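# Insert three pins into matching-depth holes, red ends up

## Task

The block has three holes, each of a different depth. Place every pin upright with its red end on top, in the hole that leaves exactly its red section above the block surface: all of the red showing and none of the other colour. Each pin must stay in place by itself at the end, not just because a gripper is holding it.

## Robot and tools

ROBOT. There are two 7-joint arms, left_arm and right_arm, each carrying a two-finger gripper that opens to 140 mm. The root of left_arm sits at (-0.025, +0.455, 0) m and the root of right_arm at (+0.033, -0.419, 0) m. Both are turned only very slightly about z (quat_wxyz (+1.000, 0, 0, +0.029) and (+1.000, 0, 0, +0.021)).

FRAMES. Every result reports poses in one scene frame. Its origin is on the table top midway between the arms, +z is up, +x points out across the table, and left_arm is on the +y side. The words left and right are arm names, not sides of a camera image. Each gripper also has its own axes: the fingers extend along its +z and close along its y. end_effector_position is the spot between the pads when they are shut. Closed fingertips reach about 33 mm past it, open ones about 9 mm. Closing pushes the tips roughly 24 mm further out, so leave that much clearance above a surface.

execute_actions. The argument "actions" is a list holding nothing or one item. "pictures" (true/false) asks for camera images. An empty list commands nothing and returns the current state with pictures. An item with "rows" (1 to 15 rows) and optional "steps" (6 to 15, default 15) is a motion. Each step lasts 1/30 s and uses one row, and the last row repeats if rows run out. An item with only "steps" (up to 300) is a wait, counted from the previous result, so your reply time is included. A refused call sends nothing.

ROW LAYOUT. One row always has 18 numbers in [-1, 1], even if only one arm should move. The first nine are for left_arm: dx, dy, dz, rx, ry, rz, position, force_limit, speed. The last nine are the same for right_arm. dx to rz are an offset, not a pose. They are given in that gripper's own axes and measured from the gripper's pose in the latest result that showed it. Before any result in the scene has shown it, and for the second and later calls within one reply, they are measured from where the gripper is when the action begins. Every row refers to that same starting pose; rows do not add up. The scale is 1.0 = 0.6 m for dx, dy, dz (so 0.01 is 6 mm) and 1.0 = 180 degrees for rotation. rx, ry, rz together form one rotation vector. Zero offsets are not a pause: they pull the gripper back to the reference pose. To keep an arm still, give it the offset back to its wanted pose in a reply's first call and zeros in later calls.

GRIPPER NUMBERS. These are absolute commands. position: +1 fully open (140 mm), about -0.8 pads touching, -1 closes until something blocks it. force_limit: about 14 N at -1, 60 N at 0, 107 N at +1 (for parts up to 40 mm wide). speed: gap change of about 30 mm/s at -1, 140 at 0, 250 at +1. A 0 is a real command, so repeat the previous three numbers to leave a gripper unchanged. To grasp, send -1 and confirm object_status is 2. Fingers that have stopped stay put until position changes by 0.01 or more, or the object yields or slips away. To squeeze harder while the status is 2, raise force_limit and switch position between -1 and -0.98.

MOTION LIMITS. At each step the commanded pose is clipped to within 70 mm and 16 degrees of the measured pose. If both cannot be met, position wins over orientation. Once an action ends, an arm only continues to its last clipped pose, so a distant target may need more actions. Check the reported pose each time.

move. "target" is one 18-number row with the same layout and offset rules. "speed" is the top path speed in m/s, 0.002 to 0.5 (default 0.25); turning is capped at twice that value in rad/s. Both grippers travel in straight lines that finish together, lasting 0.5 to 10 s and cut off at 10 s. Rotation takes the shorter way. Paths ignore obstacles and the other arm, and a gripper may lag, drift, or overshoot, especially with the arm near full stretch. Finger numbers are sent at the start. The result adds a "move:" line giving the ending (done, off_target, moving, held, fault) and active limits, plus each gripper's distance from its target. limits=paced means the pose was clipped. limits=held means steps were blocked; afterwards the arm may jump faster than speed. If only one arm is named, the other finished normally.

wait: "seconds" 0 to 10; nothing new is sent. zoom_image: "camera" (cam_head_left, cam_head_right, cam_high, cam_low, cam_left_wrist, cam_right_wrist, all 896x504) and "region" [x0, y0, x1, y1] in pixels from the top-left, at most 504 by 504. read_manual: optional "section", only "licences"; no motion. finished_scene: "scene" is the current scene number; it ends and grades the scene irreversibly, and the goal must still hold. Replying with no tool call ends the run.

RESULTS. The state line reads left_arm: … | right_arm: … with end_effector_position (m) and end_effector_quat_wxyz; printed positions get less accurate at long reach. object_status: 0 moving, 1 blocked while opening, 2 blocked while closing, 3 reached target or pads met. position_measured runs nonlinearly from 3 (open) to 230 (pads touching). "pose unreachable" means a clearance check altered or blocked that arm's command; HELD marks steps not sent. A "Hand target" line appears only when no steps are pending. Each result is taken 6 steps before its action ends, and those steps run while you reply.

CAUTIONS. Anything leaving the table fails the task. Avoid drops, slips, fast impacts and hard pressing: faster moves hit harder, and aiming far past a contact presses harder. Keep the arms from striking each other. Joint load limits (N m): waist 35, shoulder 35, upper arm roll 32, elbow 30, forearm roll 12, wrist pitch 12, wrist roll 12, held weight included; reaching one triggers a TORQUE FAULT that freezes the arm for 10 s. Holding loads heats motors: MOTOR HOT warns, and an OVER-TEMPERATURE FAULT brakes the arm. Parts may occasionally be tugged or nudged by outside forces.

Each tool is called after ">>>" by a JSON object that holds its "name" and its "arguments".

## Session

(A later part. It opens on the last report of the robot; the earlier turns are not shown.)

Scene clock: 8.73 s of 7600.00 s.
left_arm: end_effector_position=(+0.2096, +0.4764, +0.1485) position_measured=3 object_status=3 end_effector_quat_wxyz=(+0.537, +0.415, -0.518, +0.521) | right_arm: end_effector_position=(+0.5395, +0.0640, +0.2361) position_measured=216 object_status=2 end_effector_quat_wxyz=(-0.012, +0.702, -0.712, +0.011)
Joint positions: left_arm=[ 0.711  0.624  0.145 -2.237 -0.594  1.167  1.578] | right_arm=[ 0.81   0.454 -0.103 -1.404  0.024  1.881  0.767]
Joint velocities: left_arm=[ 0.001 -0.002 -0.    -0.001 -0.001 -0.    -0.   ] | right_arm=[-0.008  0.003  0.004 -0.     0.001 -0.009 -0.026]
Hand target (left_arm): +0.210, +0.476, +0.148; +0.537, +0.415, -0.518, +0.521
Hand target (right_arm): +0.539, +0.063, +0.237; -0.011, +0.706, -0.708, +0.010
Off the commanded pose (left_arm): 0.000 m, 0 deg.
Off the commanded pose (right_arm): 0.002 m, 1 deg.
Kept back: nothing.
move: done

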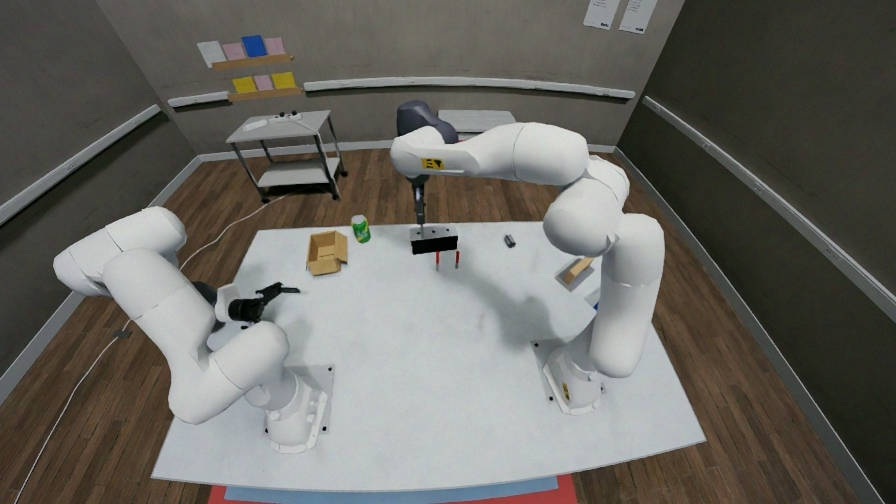

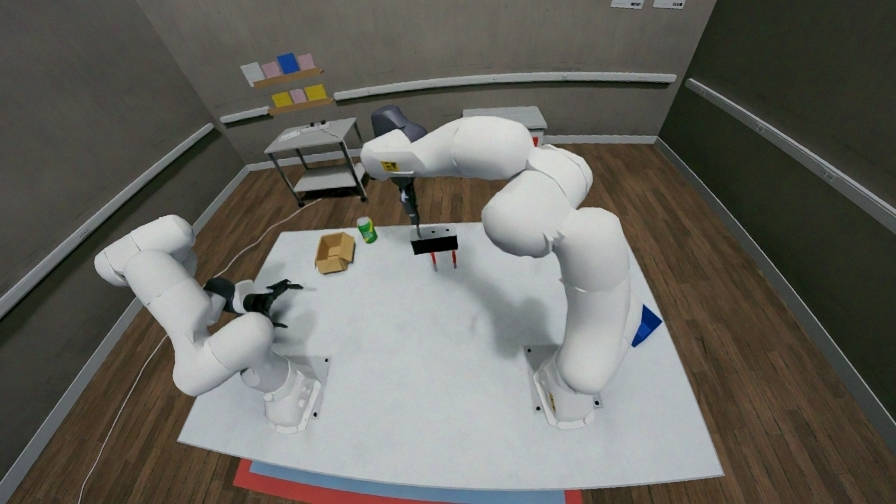

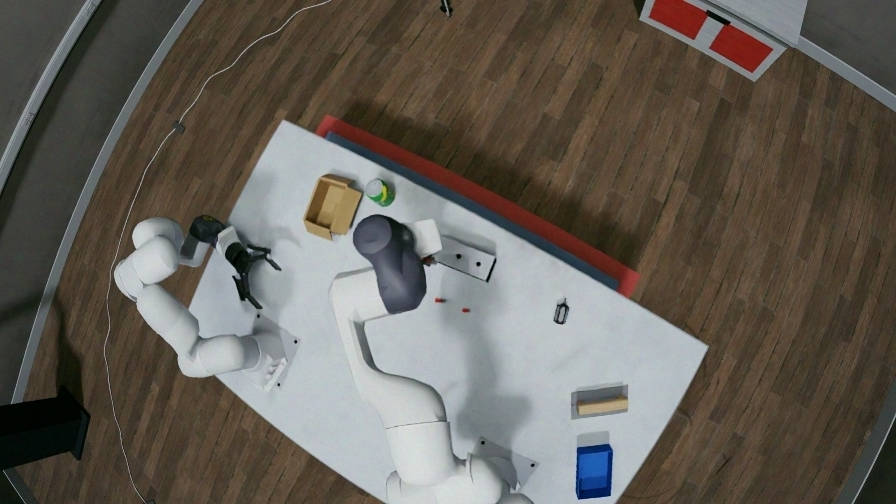

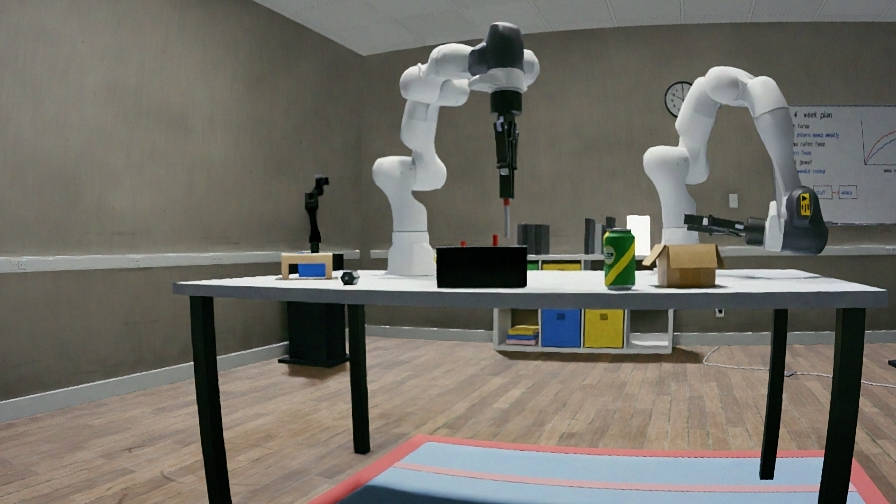

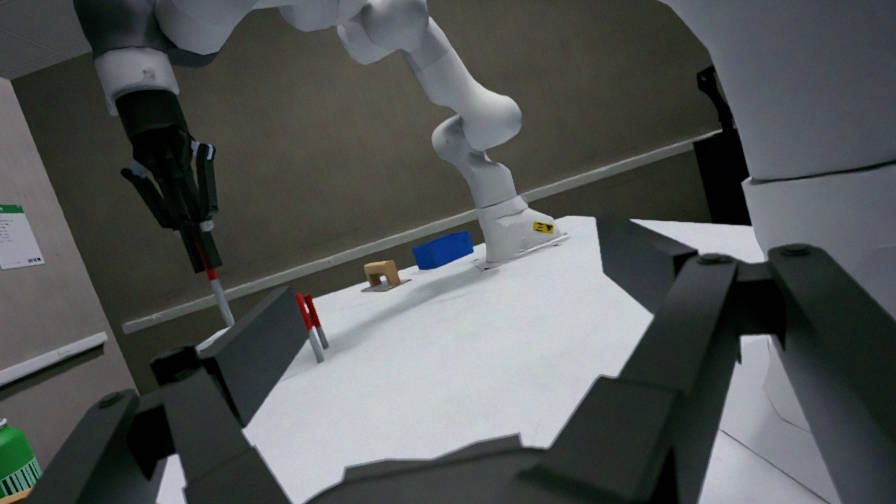

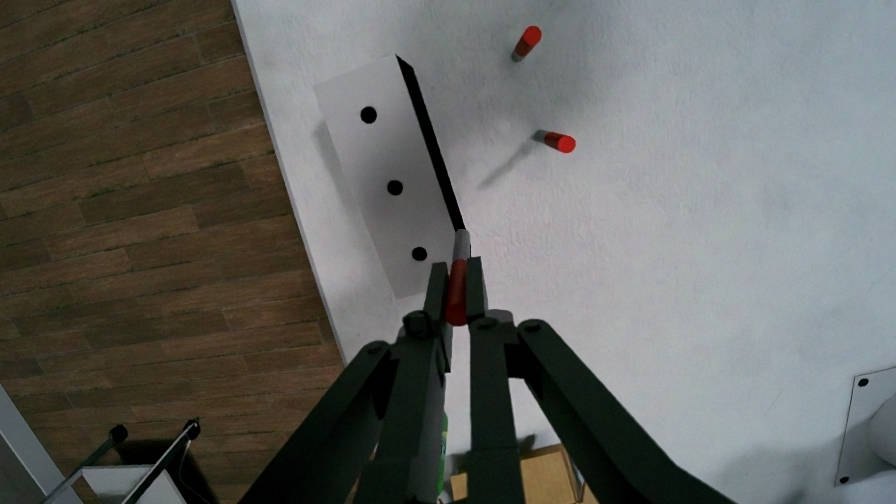

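>>> {"name": "move", "arguments": {"target": [0,0,0,0,0,0,1,0,0,0.074,-0.083,0.021,0,0,0,-1,0,0], "speed": 0.15}}

>>> {"name": "zoom_image", "arguments": {"camera": "cam_right_wrist", "region": [400,180,520,280]}}

Scene clock: 10.07 s of 7600.00 s.
left_arm: end_effector_position=(+0.2096, +0.4764, +0.1485) position_measured=3 object_status=3 end_effector_quat_wxyz=(+0.537, +0.415, -0.518, +0.521) | right_arm: end_effector_position=(+0.5874, +0.0169, +0.2230) position_measured=216 object_status=2 end_effector_quat_wxyz=(-0.008, +0.698, -0.716, +0.013)
Joint positions: left_arm=[ 0.711  0.624  0.145 -2.237 -0.594  1.167  1.578] | right_arm=[ 0.714  0.485 -0.104 -1.387  0.026  1.889  0.683]
Joint velocities: left_arm=[-0.     0.     0.001  0.    -0.002 -0.    -0.   ] | right_arm=[-0.001 -0.     0.001  0.001 -0.001  0.    -0.02 ]
Hand target (left_arm): +0.210, +0.476, +0.148; +0.537, +0.415, -0.518, +0.521
Hand target (right_arm): +0.590, +0.018, +0.225; -0.012, +0.702, -0.712, +0.012
Off the commanded pose (left_arm): 0.000 m, 0 deg.
Off the commanded pose (right_arm): 0.003 m, 1 deg.
Kept back: nothing.
move: done

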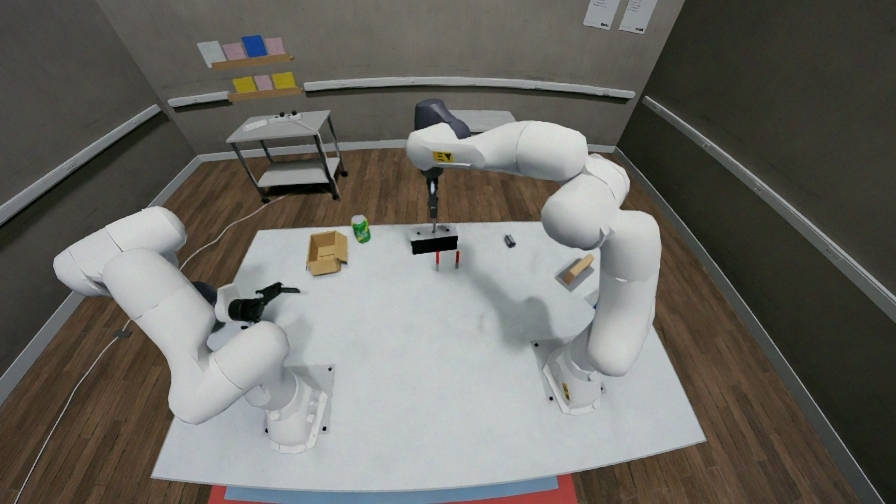

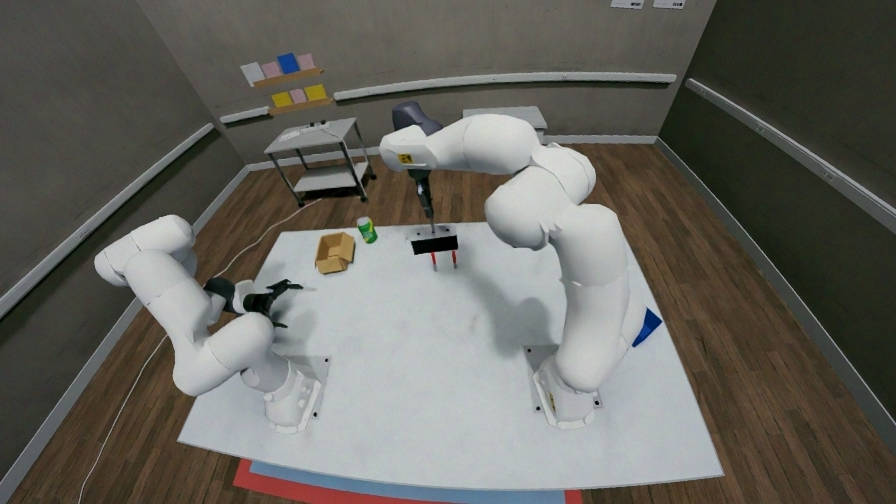

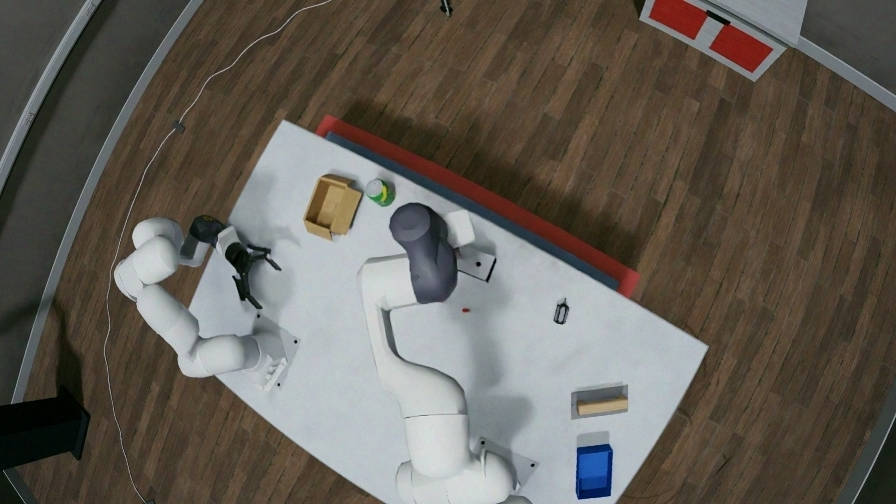

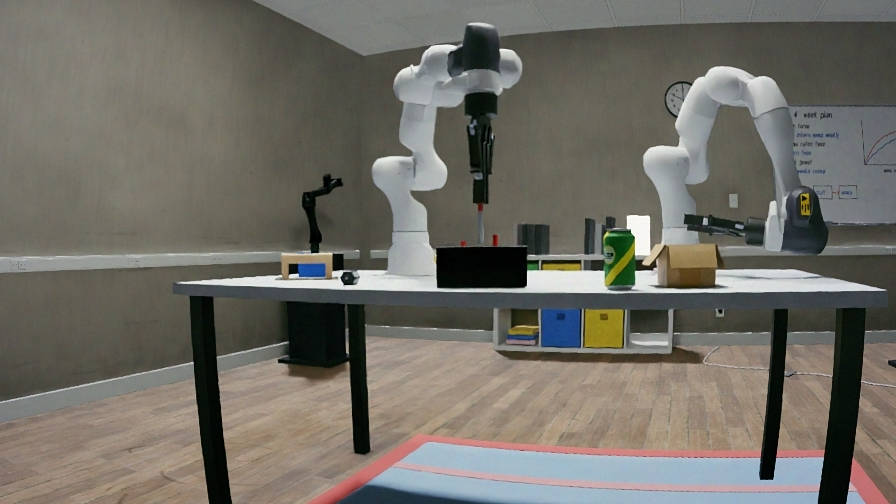

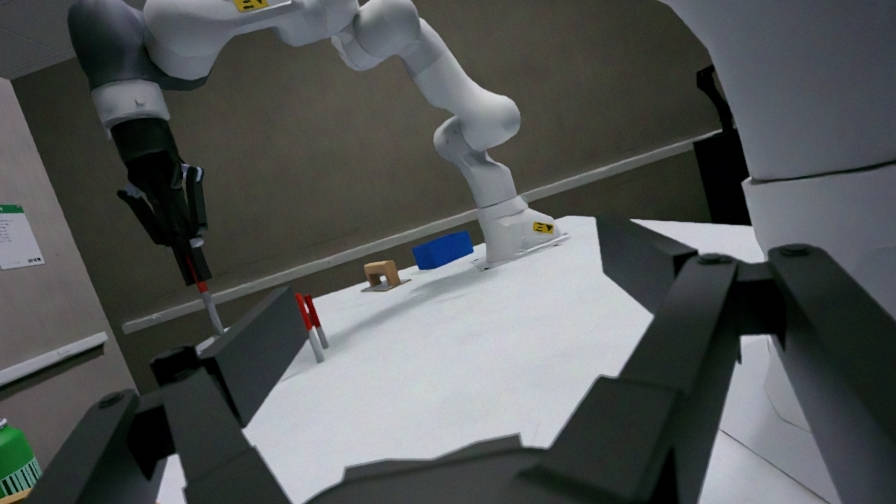

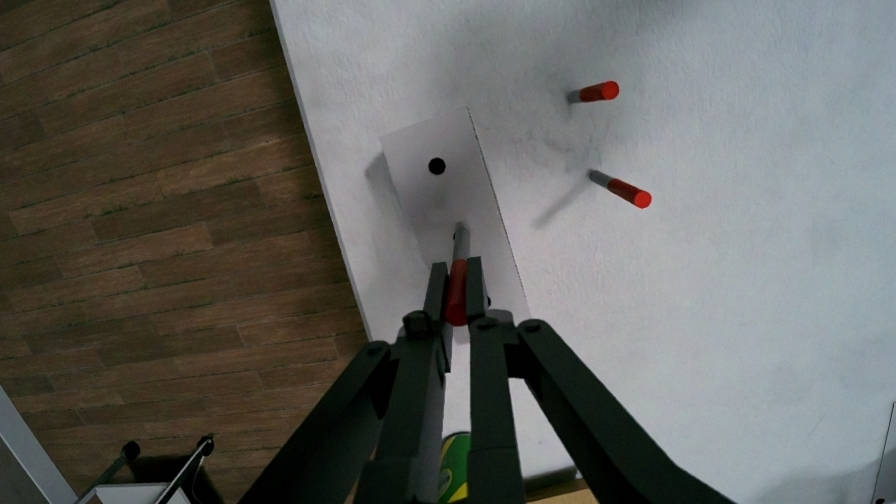

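Region (400, 180, 520, 280) of cam_right_wrist's 896x504 image, scaled by 4.200, with more detail than that image has.

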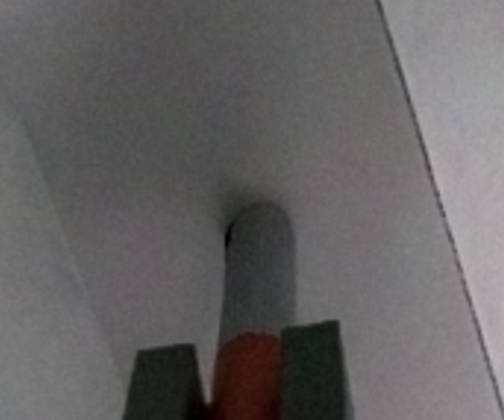

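>>> {"name": "move", "arguments": {"target": [0,0,0,0,0,0,1,0,0,-0.007,-0.005,0.003,0,-0.003,0,-1,0,0], "speed": 0.01}}

>>> {"name": "zoom_image", "arguments": {"camera": "cam_right_wrist", "region": [400,180,520,280]}}

Scene clock: 11.07 s of 7600.00 s.
left_arm: end_effector_position=(+0.2096, +0.4764, +0.1485) position_measured=3 object_status=3 end_effector_quat_wxyz=(+0.537, +0.415, -0.518, +0.521) | right_arm: end_effector_position=(+0.5888, +0.0189, +0.2195) position_measured=216 object_status=2 end_effector_quat_wxyz=(-0.007, +0.698, -0.716, +0.011)
Joint positions: left_arm=[ 0.711  0.624  0.145 -2.237 -0.594  1.167  1.578] | right_arm=[ 0.713  0.498 -0.104 -1.377  0.031  1.889  0.679]
Joint velocities: left_arm=[ 0.001  0.001 -0.001  0.001  0.001  0.001 -0.001] | right_arm=[-0.001  0.002 -0.001  0.002  0.002 -0.001 -0.001]
Hand target (left_arm): +0.210, +0.476, +0.148; +0.537, +0.415, -0.518, +0.521
Hand target (right_arm): +0.590, +0.021, +0.221; -0.011, +0.698, -0.716, +0.009
Off the commanded pose (left_arm): 0.000 m, 0 deg.
Off the commanded pose (right_arm): 0.003 m, 1 deg.
Kept back: nothing.
move: done

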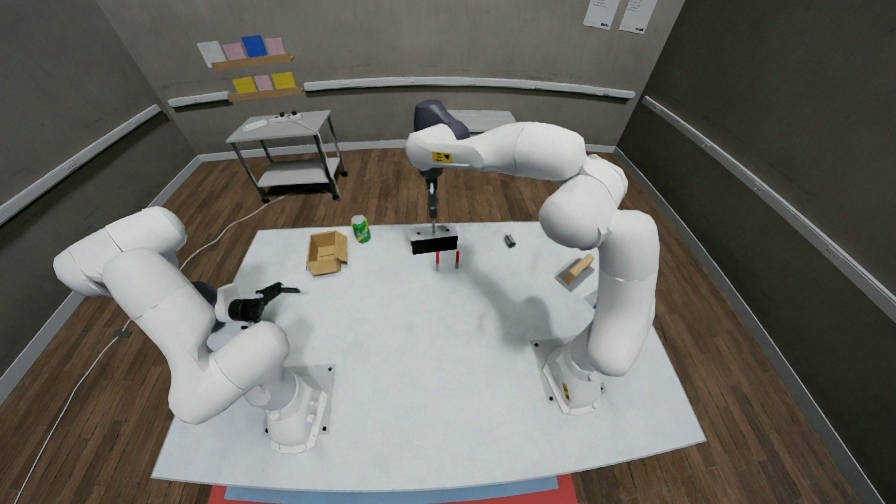

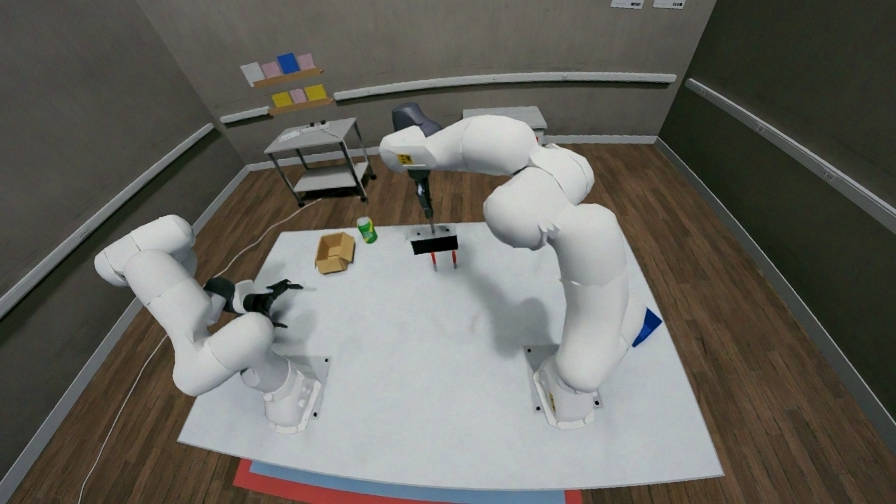

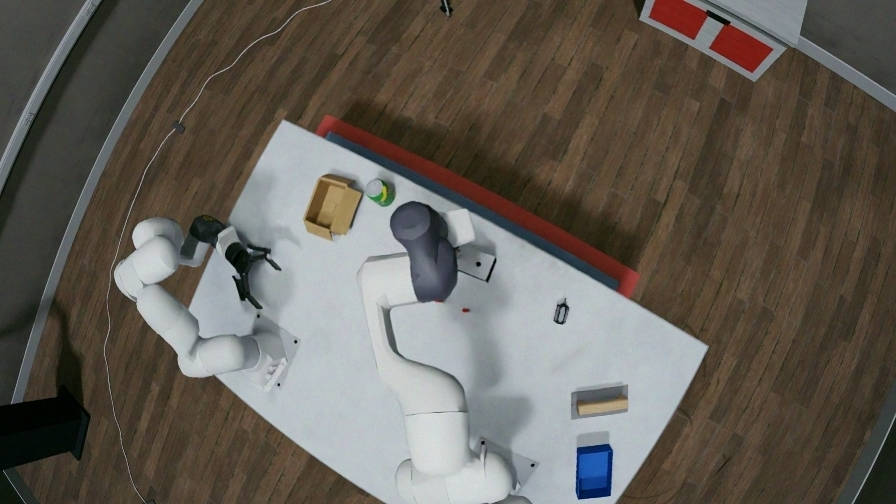

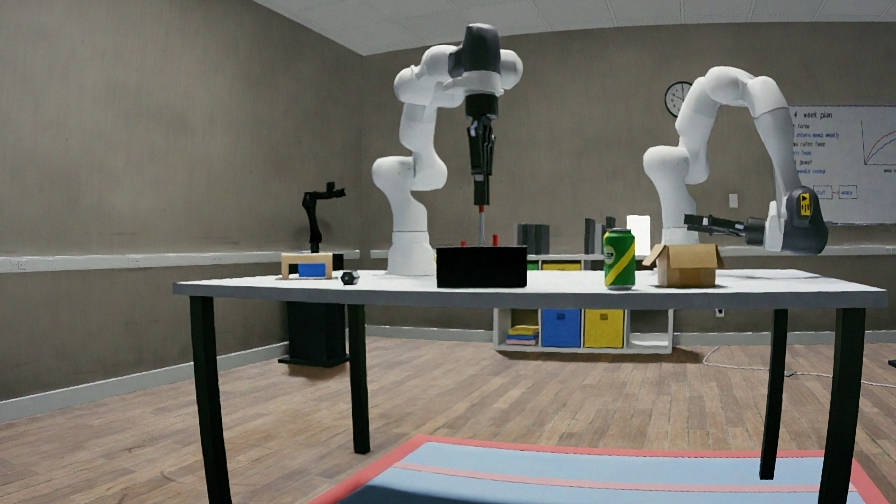

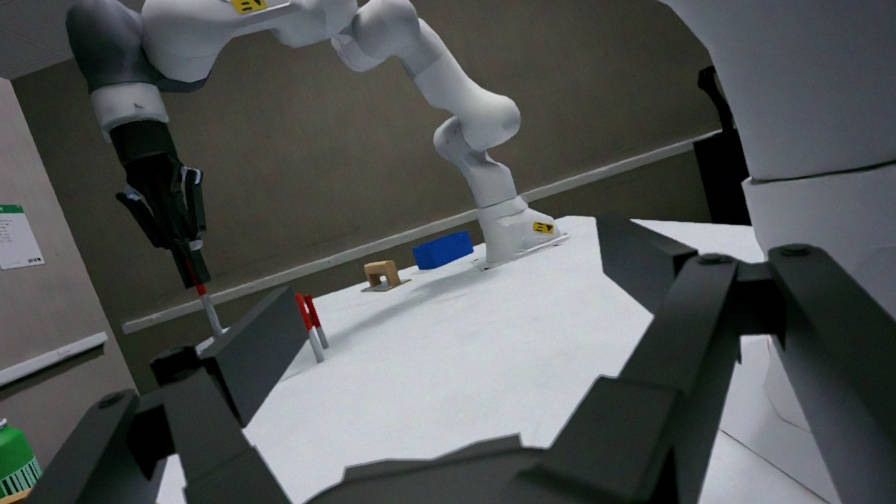

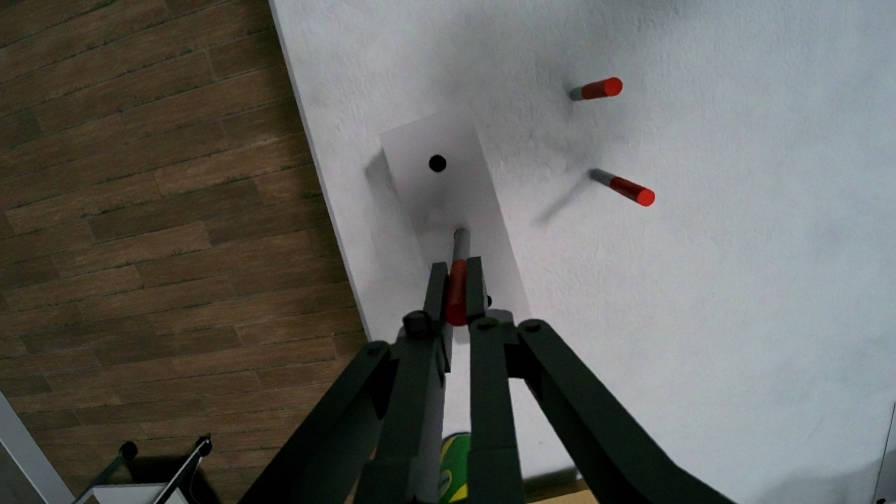

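Region (400, 180, 520, 280) of cam_right_wrist's 896x504 image, scaled by 4.200, with more detail than that image has.

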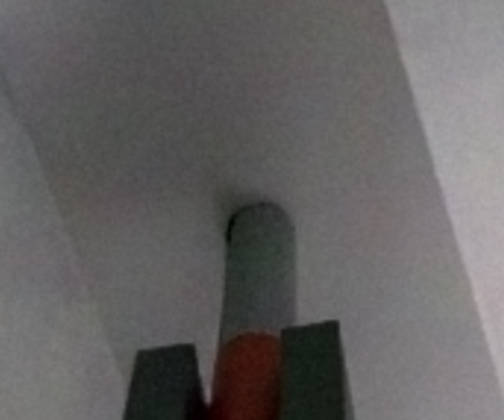

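>>> {"name": "move", "arguments": {"target": [0,0,0,0,0,0,1,0,0,-0.004,-0.004,0.013,0.002,-0.003,0,-1,0,0], "speed": 0.01}}

Scene clock: 12.37 s of 7600.00 s.
left_arm: end_effector_position=(+0.2096, +0.4764, +0.1485) position_measured=3 object_status=3 end_effector_quat_wxyz=(+0.537, +0.415, -0.518, +0.521) | right_arm: end_effector_position=(+0.5895, +0.0199, +0.2115) position_measured=216 object_status=2 end_effector_quat_wxyz=(-0.009, +0.698, -0.716, +0.011)
Joint positions: left_arm=[ 0.711  0.624  0.145 -2.237 -0.594  1.167  1.578] | right_arm=[ 0.713  0.501 -0.103 -1.393  0.032  1.912  0.679]
Joint velocities: left_arm=[-0.001 -0.    -0.    -0.001 -0.001  0.    -0.   ] | right_arm=[-0.     0.001  0.001 -0.002  0.     0.003  0.001]
Hand target (left_arm): +0.210, +0.476, +0.148; +0.537, +0.415, -0.518, +0.521
Hand target (right_arm): +0.591, +0.021, +0.212; -0.013, +0.698, -0.715, +0.010
Off the commanded pose (left_arm): 0.000 m, 0 deg.
Off the commanded pose (right_arm): 0.002 m, 0 deg.
Kept back: nothing.
move: done

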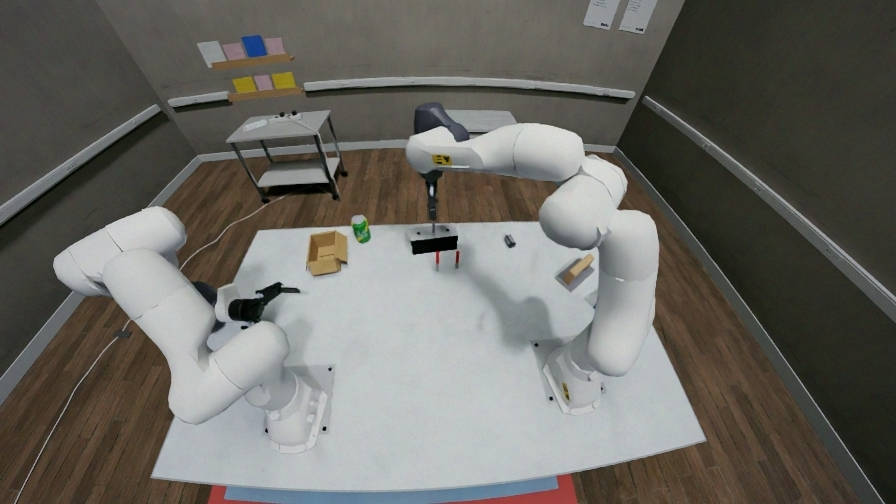

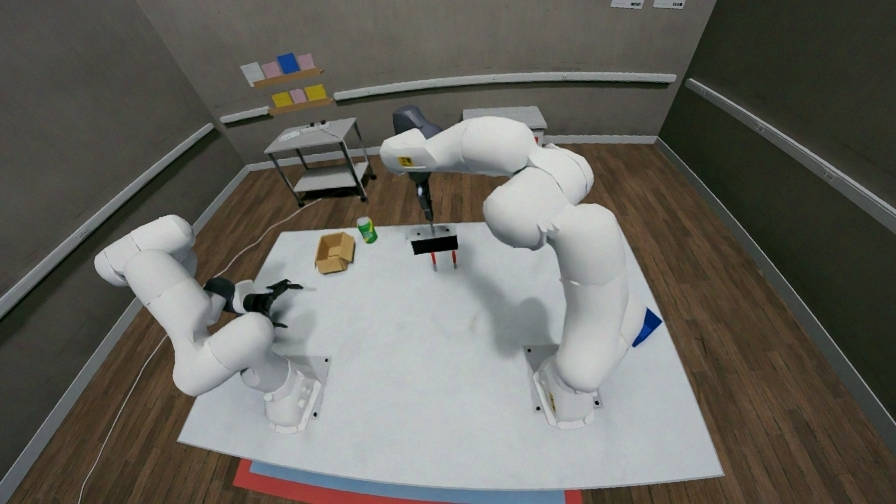

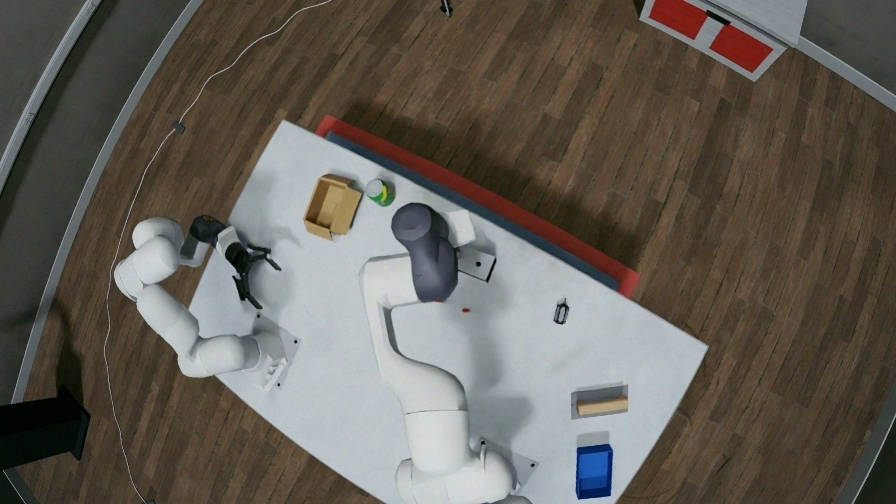

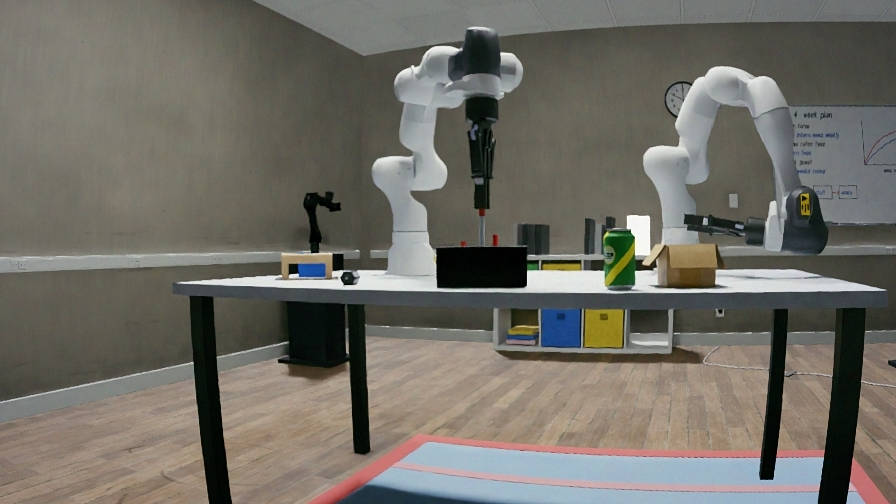

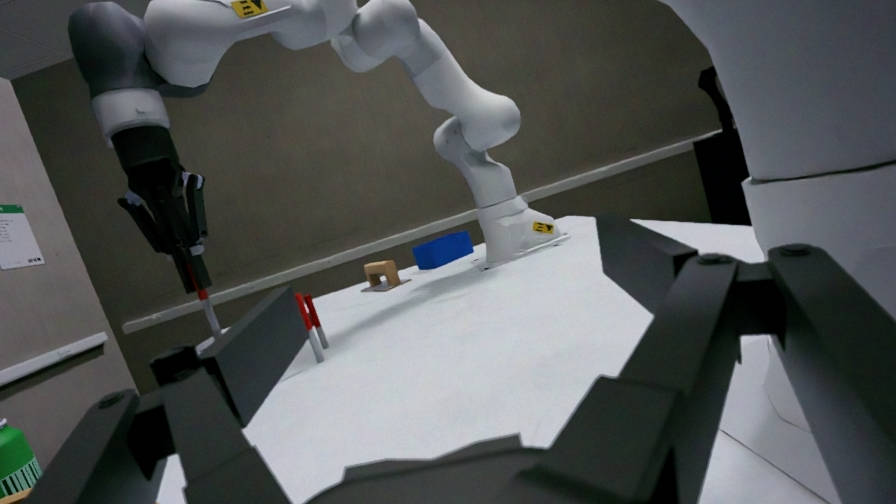

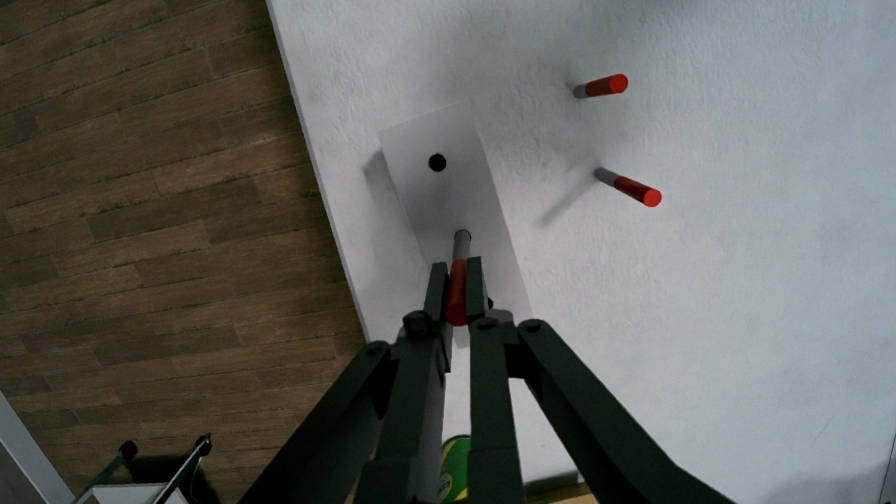

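In.

>>> {"name": "move", "arguments": {"target": [0,0,0,0,0,0,1,0,0,-0.002,0,0.066,0,-0.002,0,-1,0,0], "speed": 0.05}}

Scene clock: 13.73 s of 7600.00 s.
left_arm: end_effector_position=(+0.2096, +0.4764, +0.1485) position_measured=3 object_status=3 end_effector_quat_wxyz=(+0.537, +0.415, -0.518, +0.521) | right_arm: end_effector_position=(+0.5898, +0.0202, +0.1725) position_measured=216 object_status=2 end_effector_quat_wxyz=(-0.010, +0.698, -0.716, +0.010)
Joint positions: left_arm=[ 0.711  0.624  0.145 -2.237 -0.594  1.167  1.578] | right_arm=[ 0.713  0.524 -0.101 -1.458  0.036  2.001  0.679]
Joint velocities: left_arm=[-0.001 -0.001  0.001 -0.    -0.     0.001 -0.002] | right_arm=[-0.001  0.    -0.    -0.003  0.001  0.003  0.   ]
Hand target (left_arm): +0.210, +0.476, +0.148; +0.537, +0.415, -0.518, +0.521
Hand target (right_arm): +0.590, +0.021, +0.172; -0.011, +0.698, -0.716, +0.009
Off the commanded pose (left_arm): 0.000 m, 0 deg.
Off the commanded pose (right_arm): 0.001 m, 0 deg.
Kept back: nothing.
move: done

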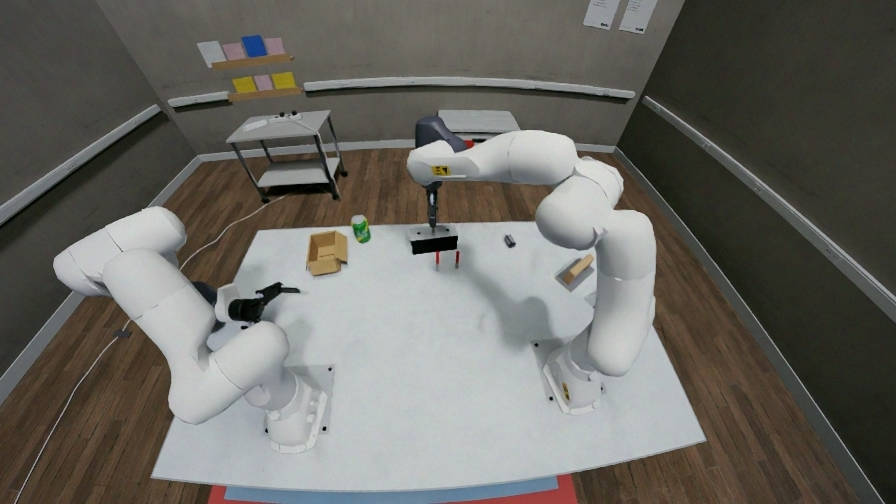

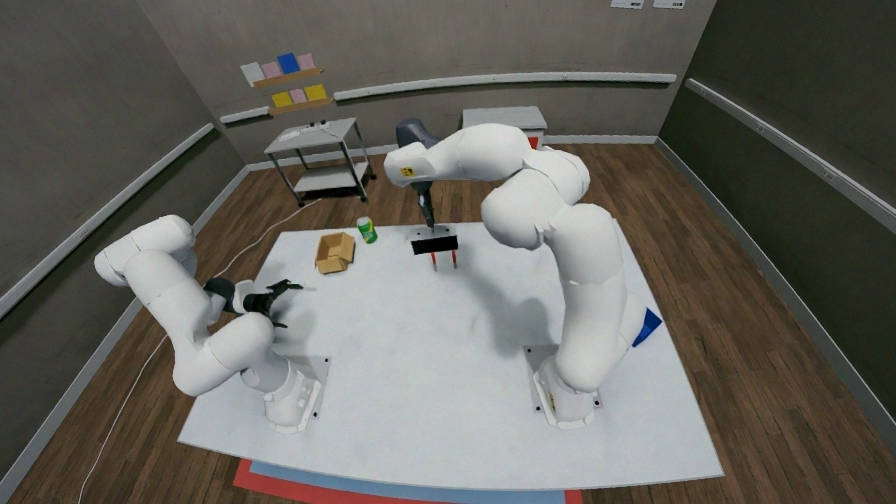

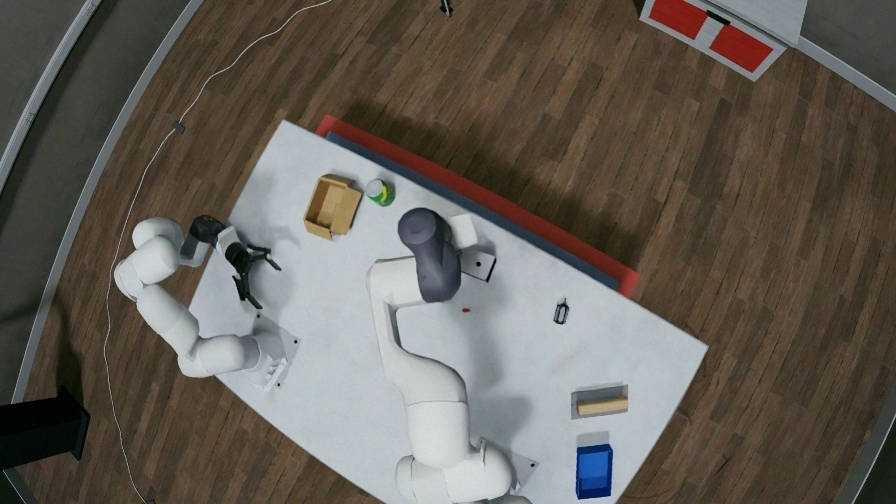

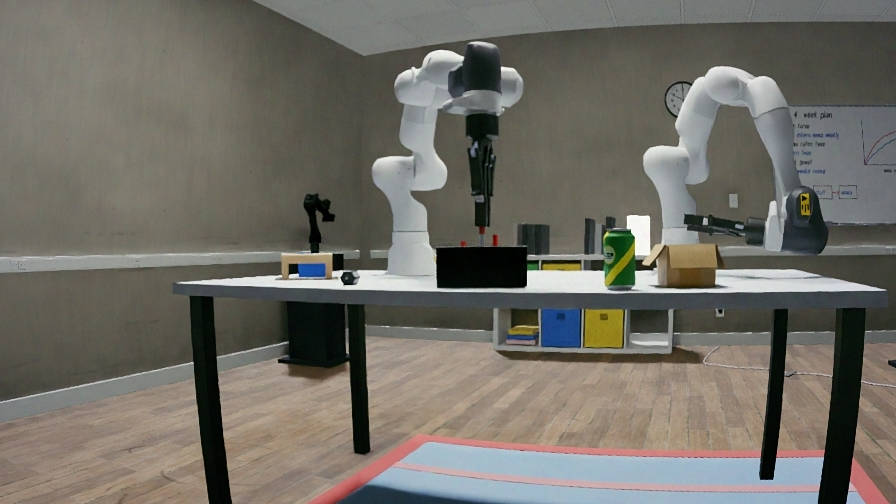

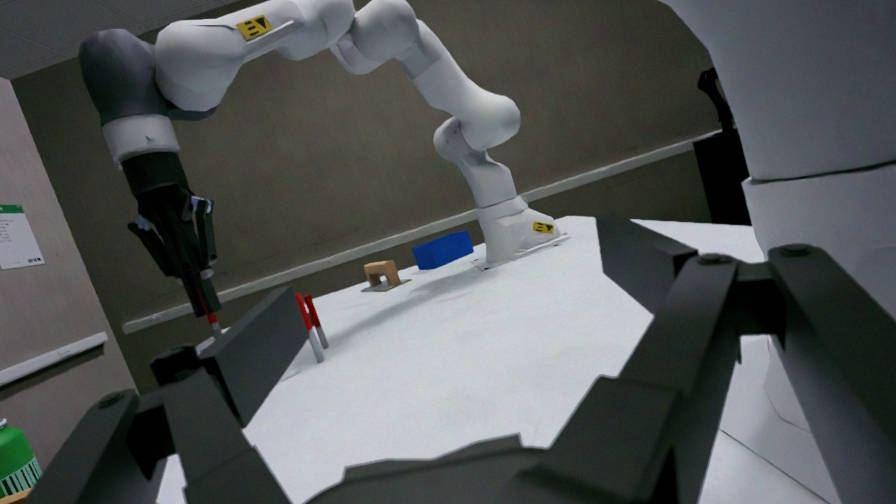

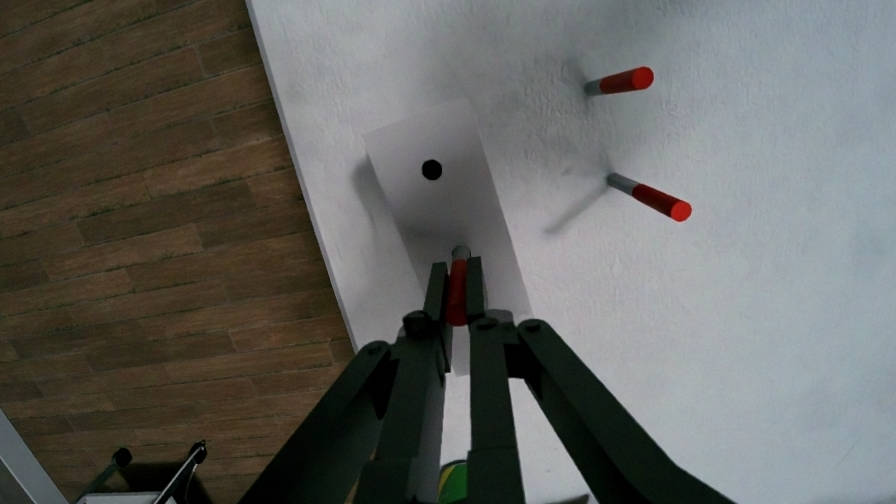

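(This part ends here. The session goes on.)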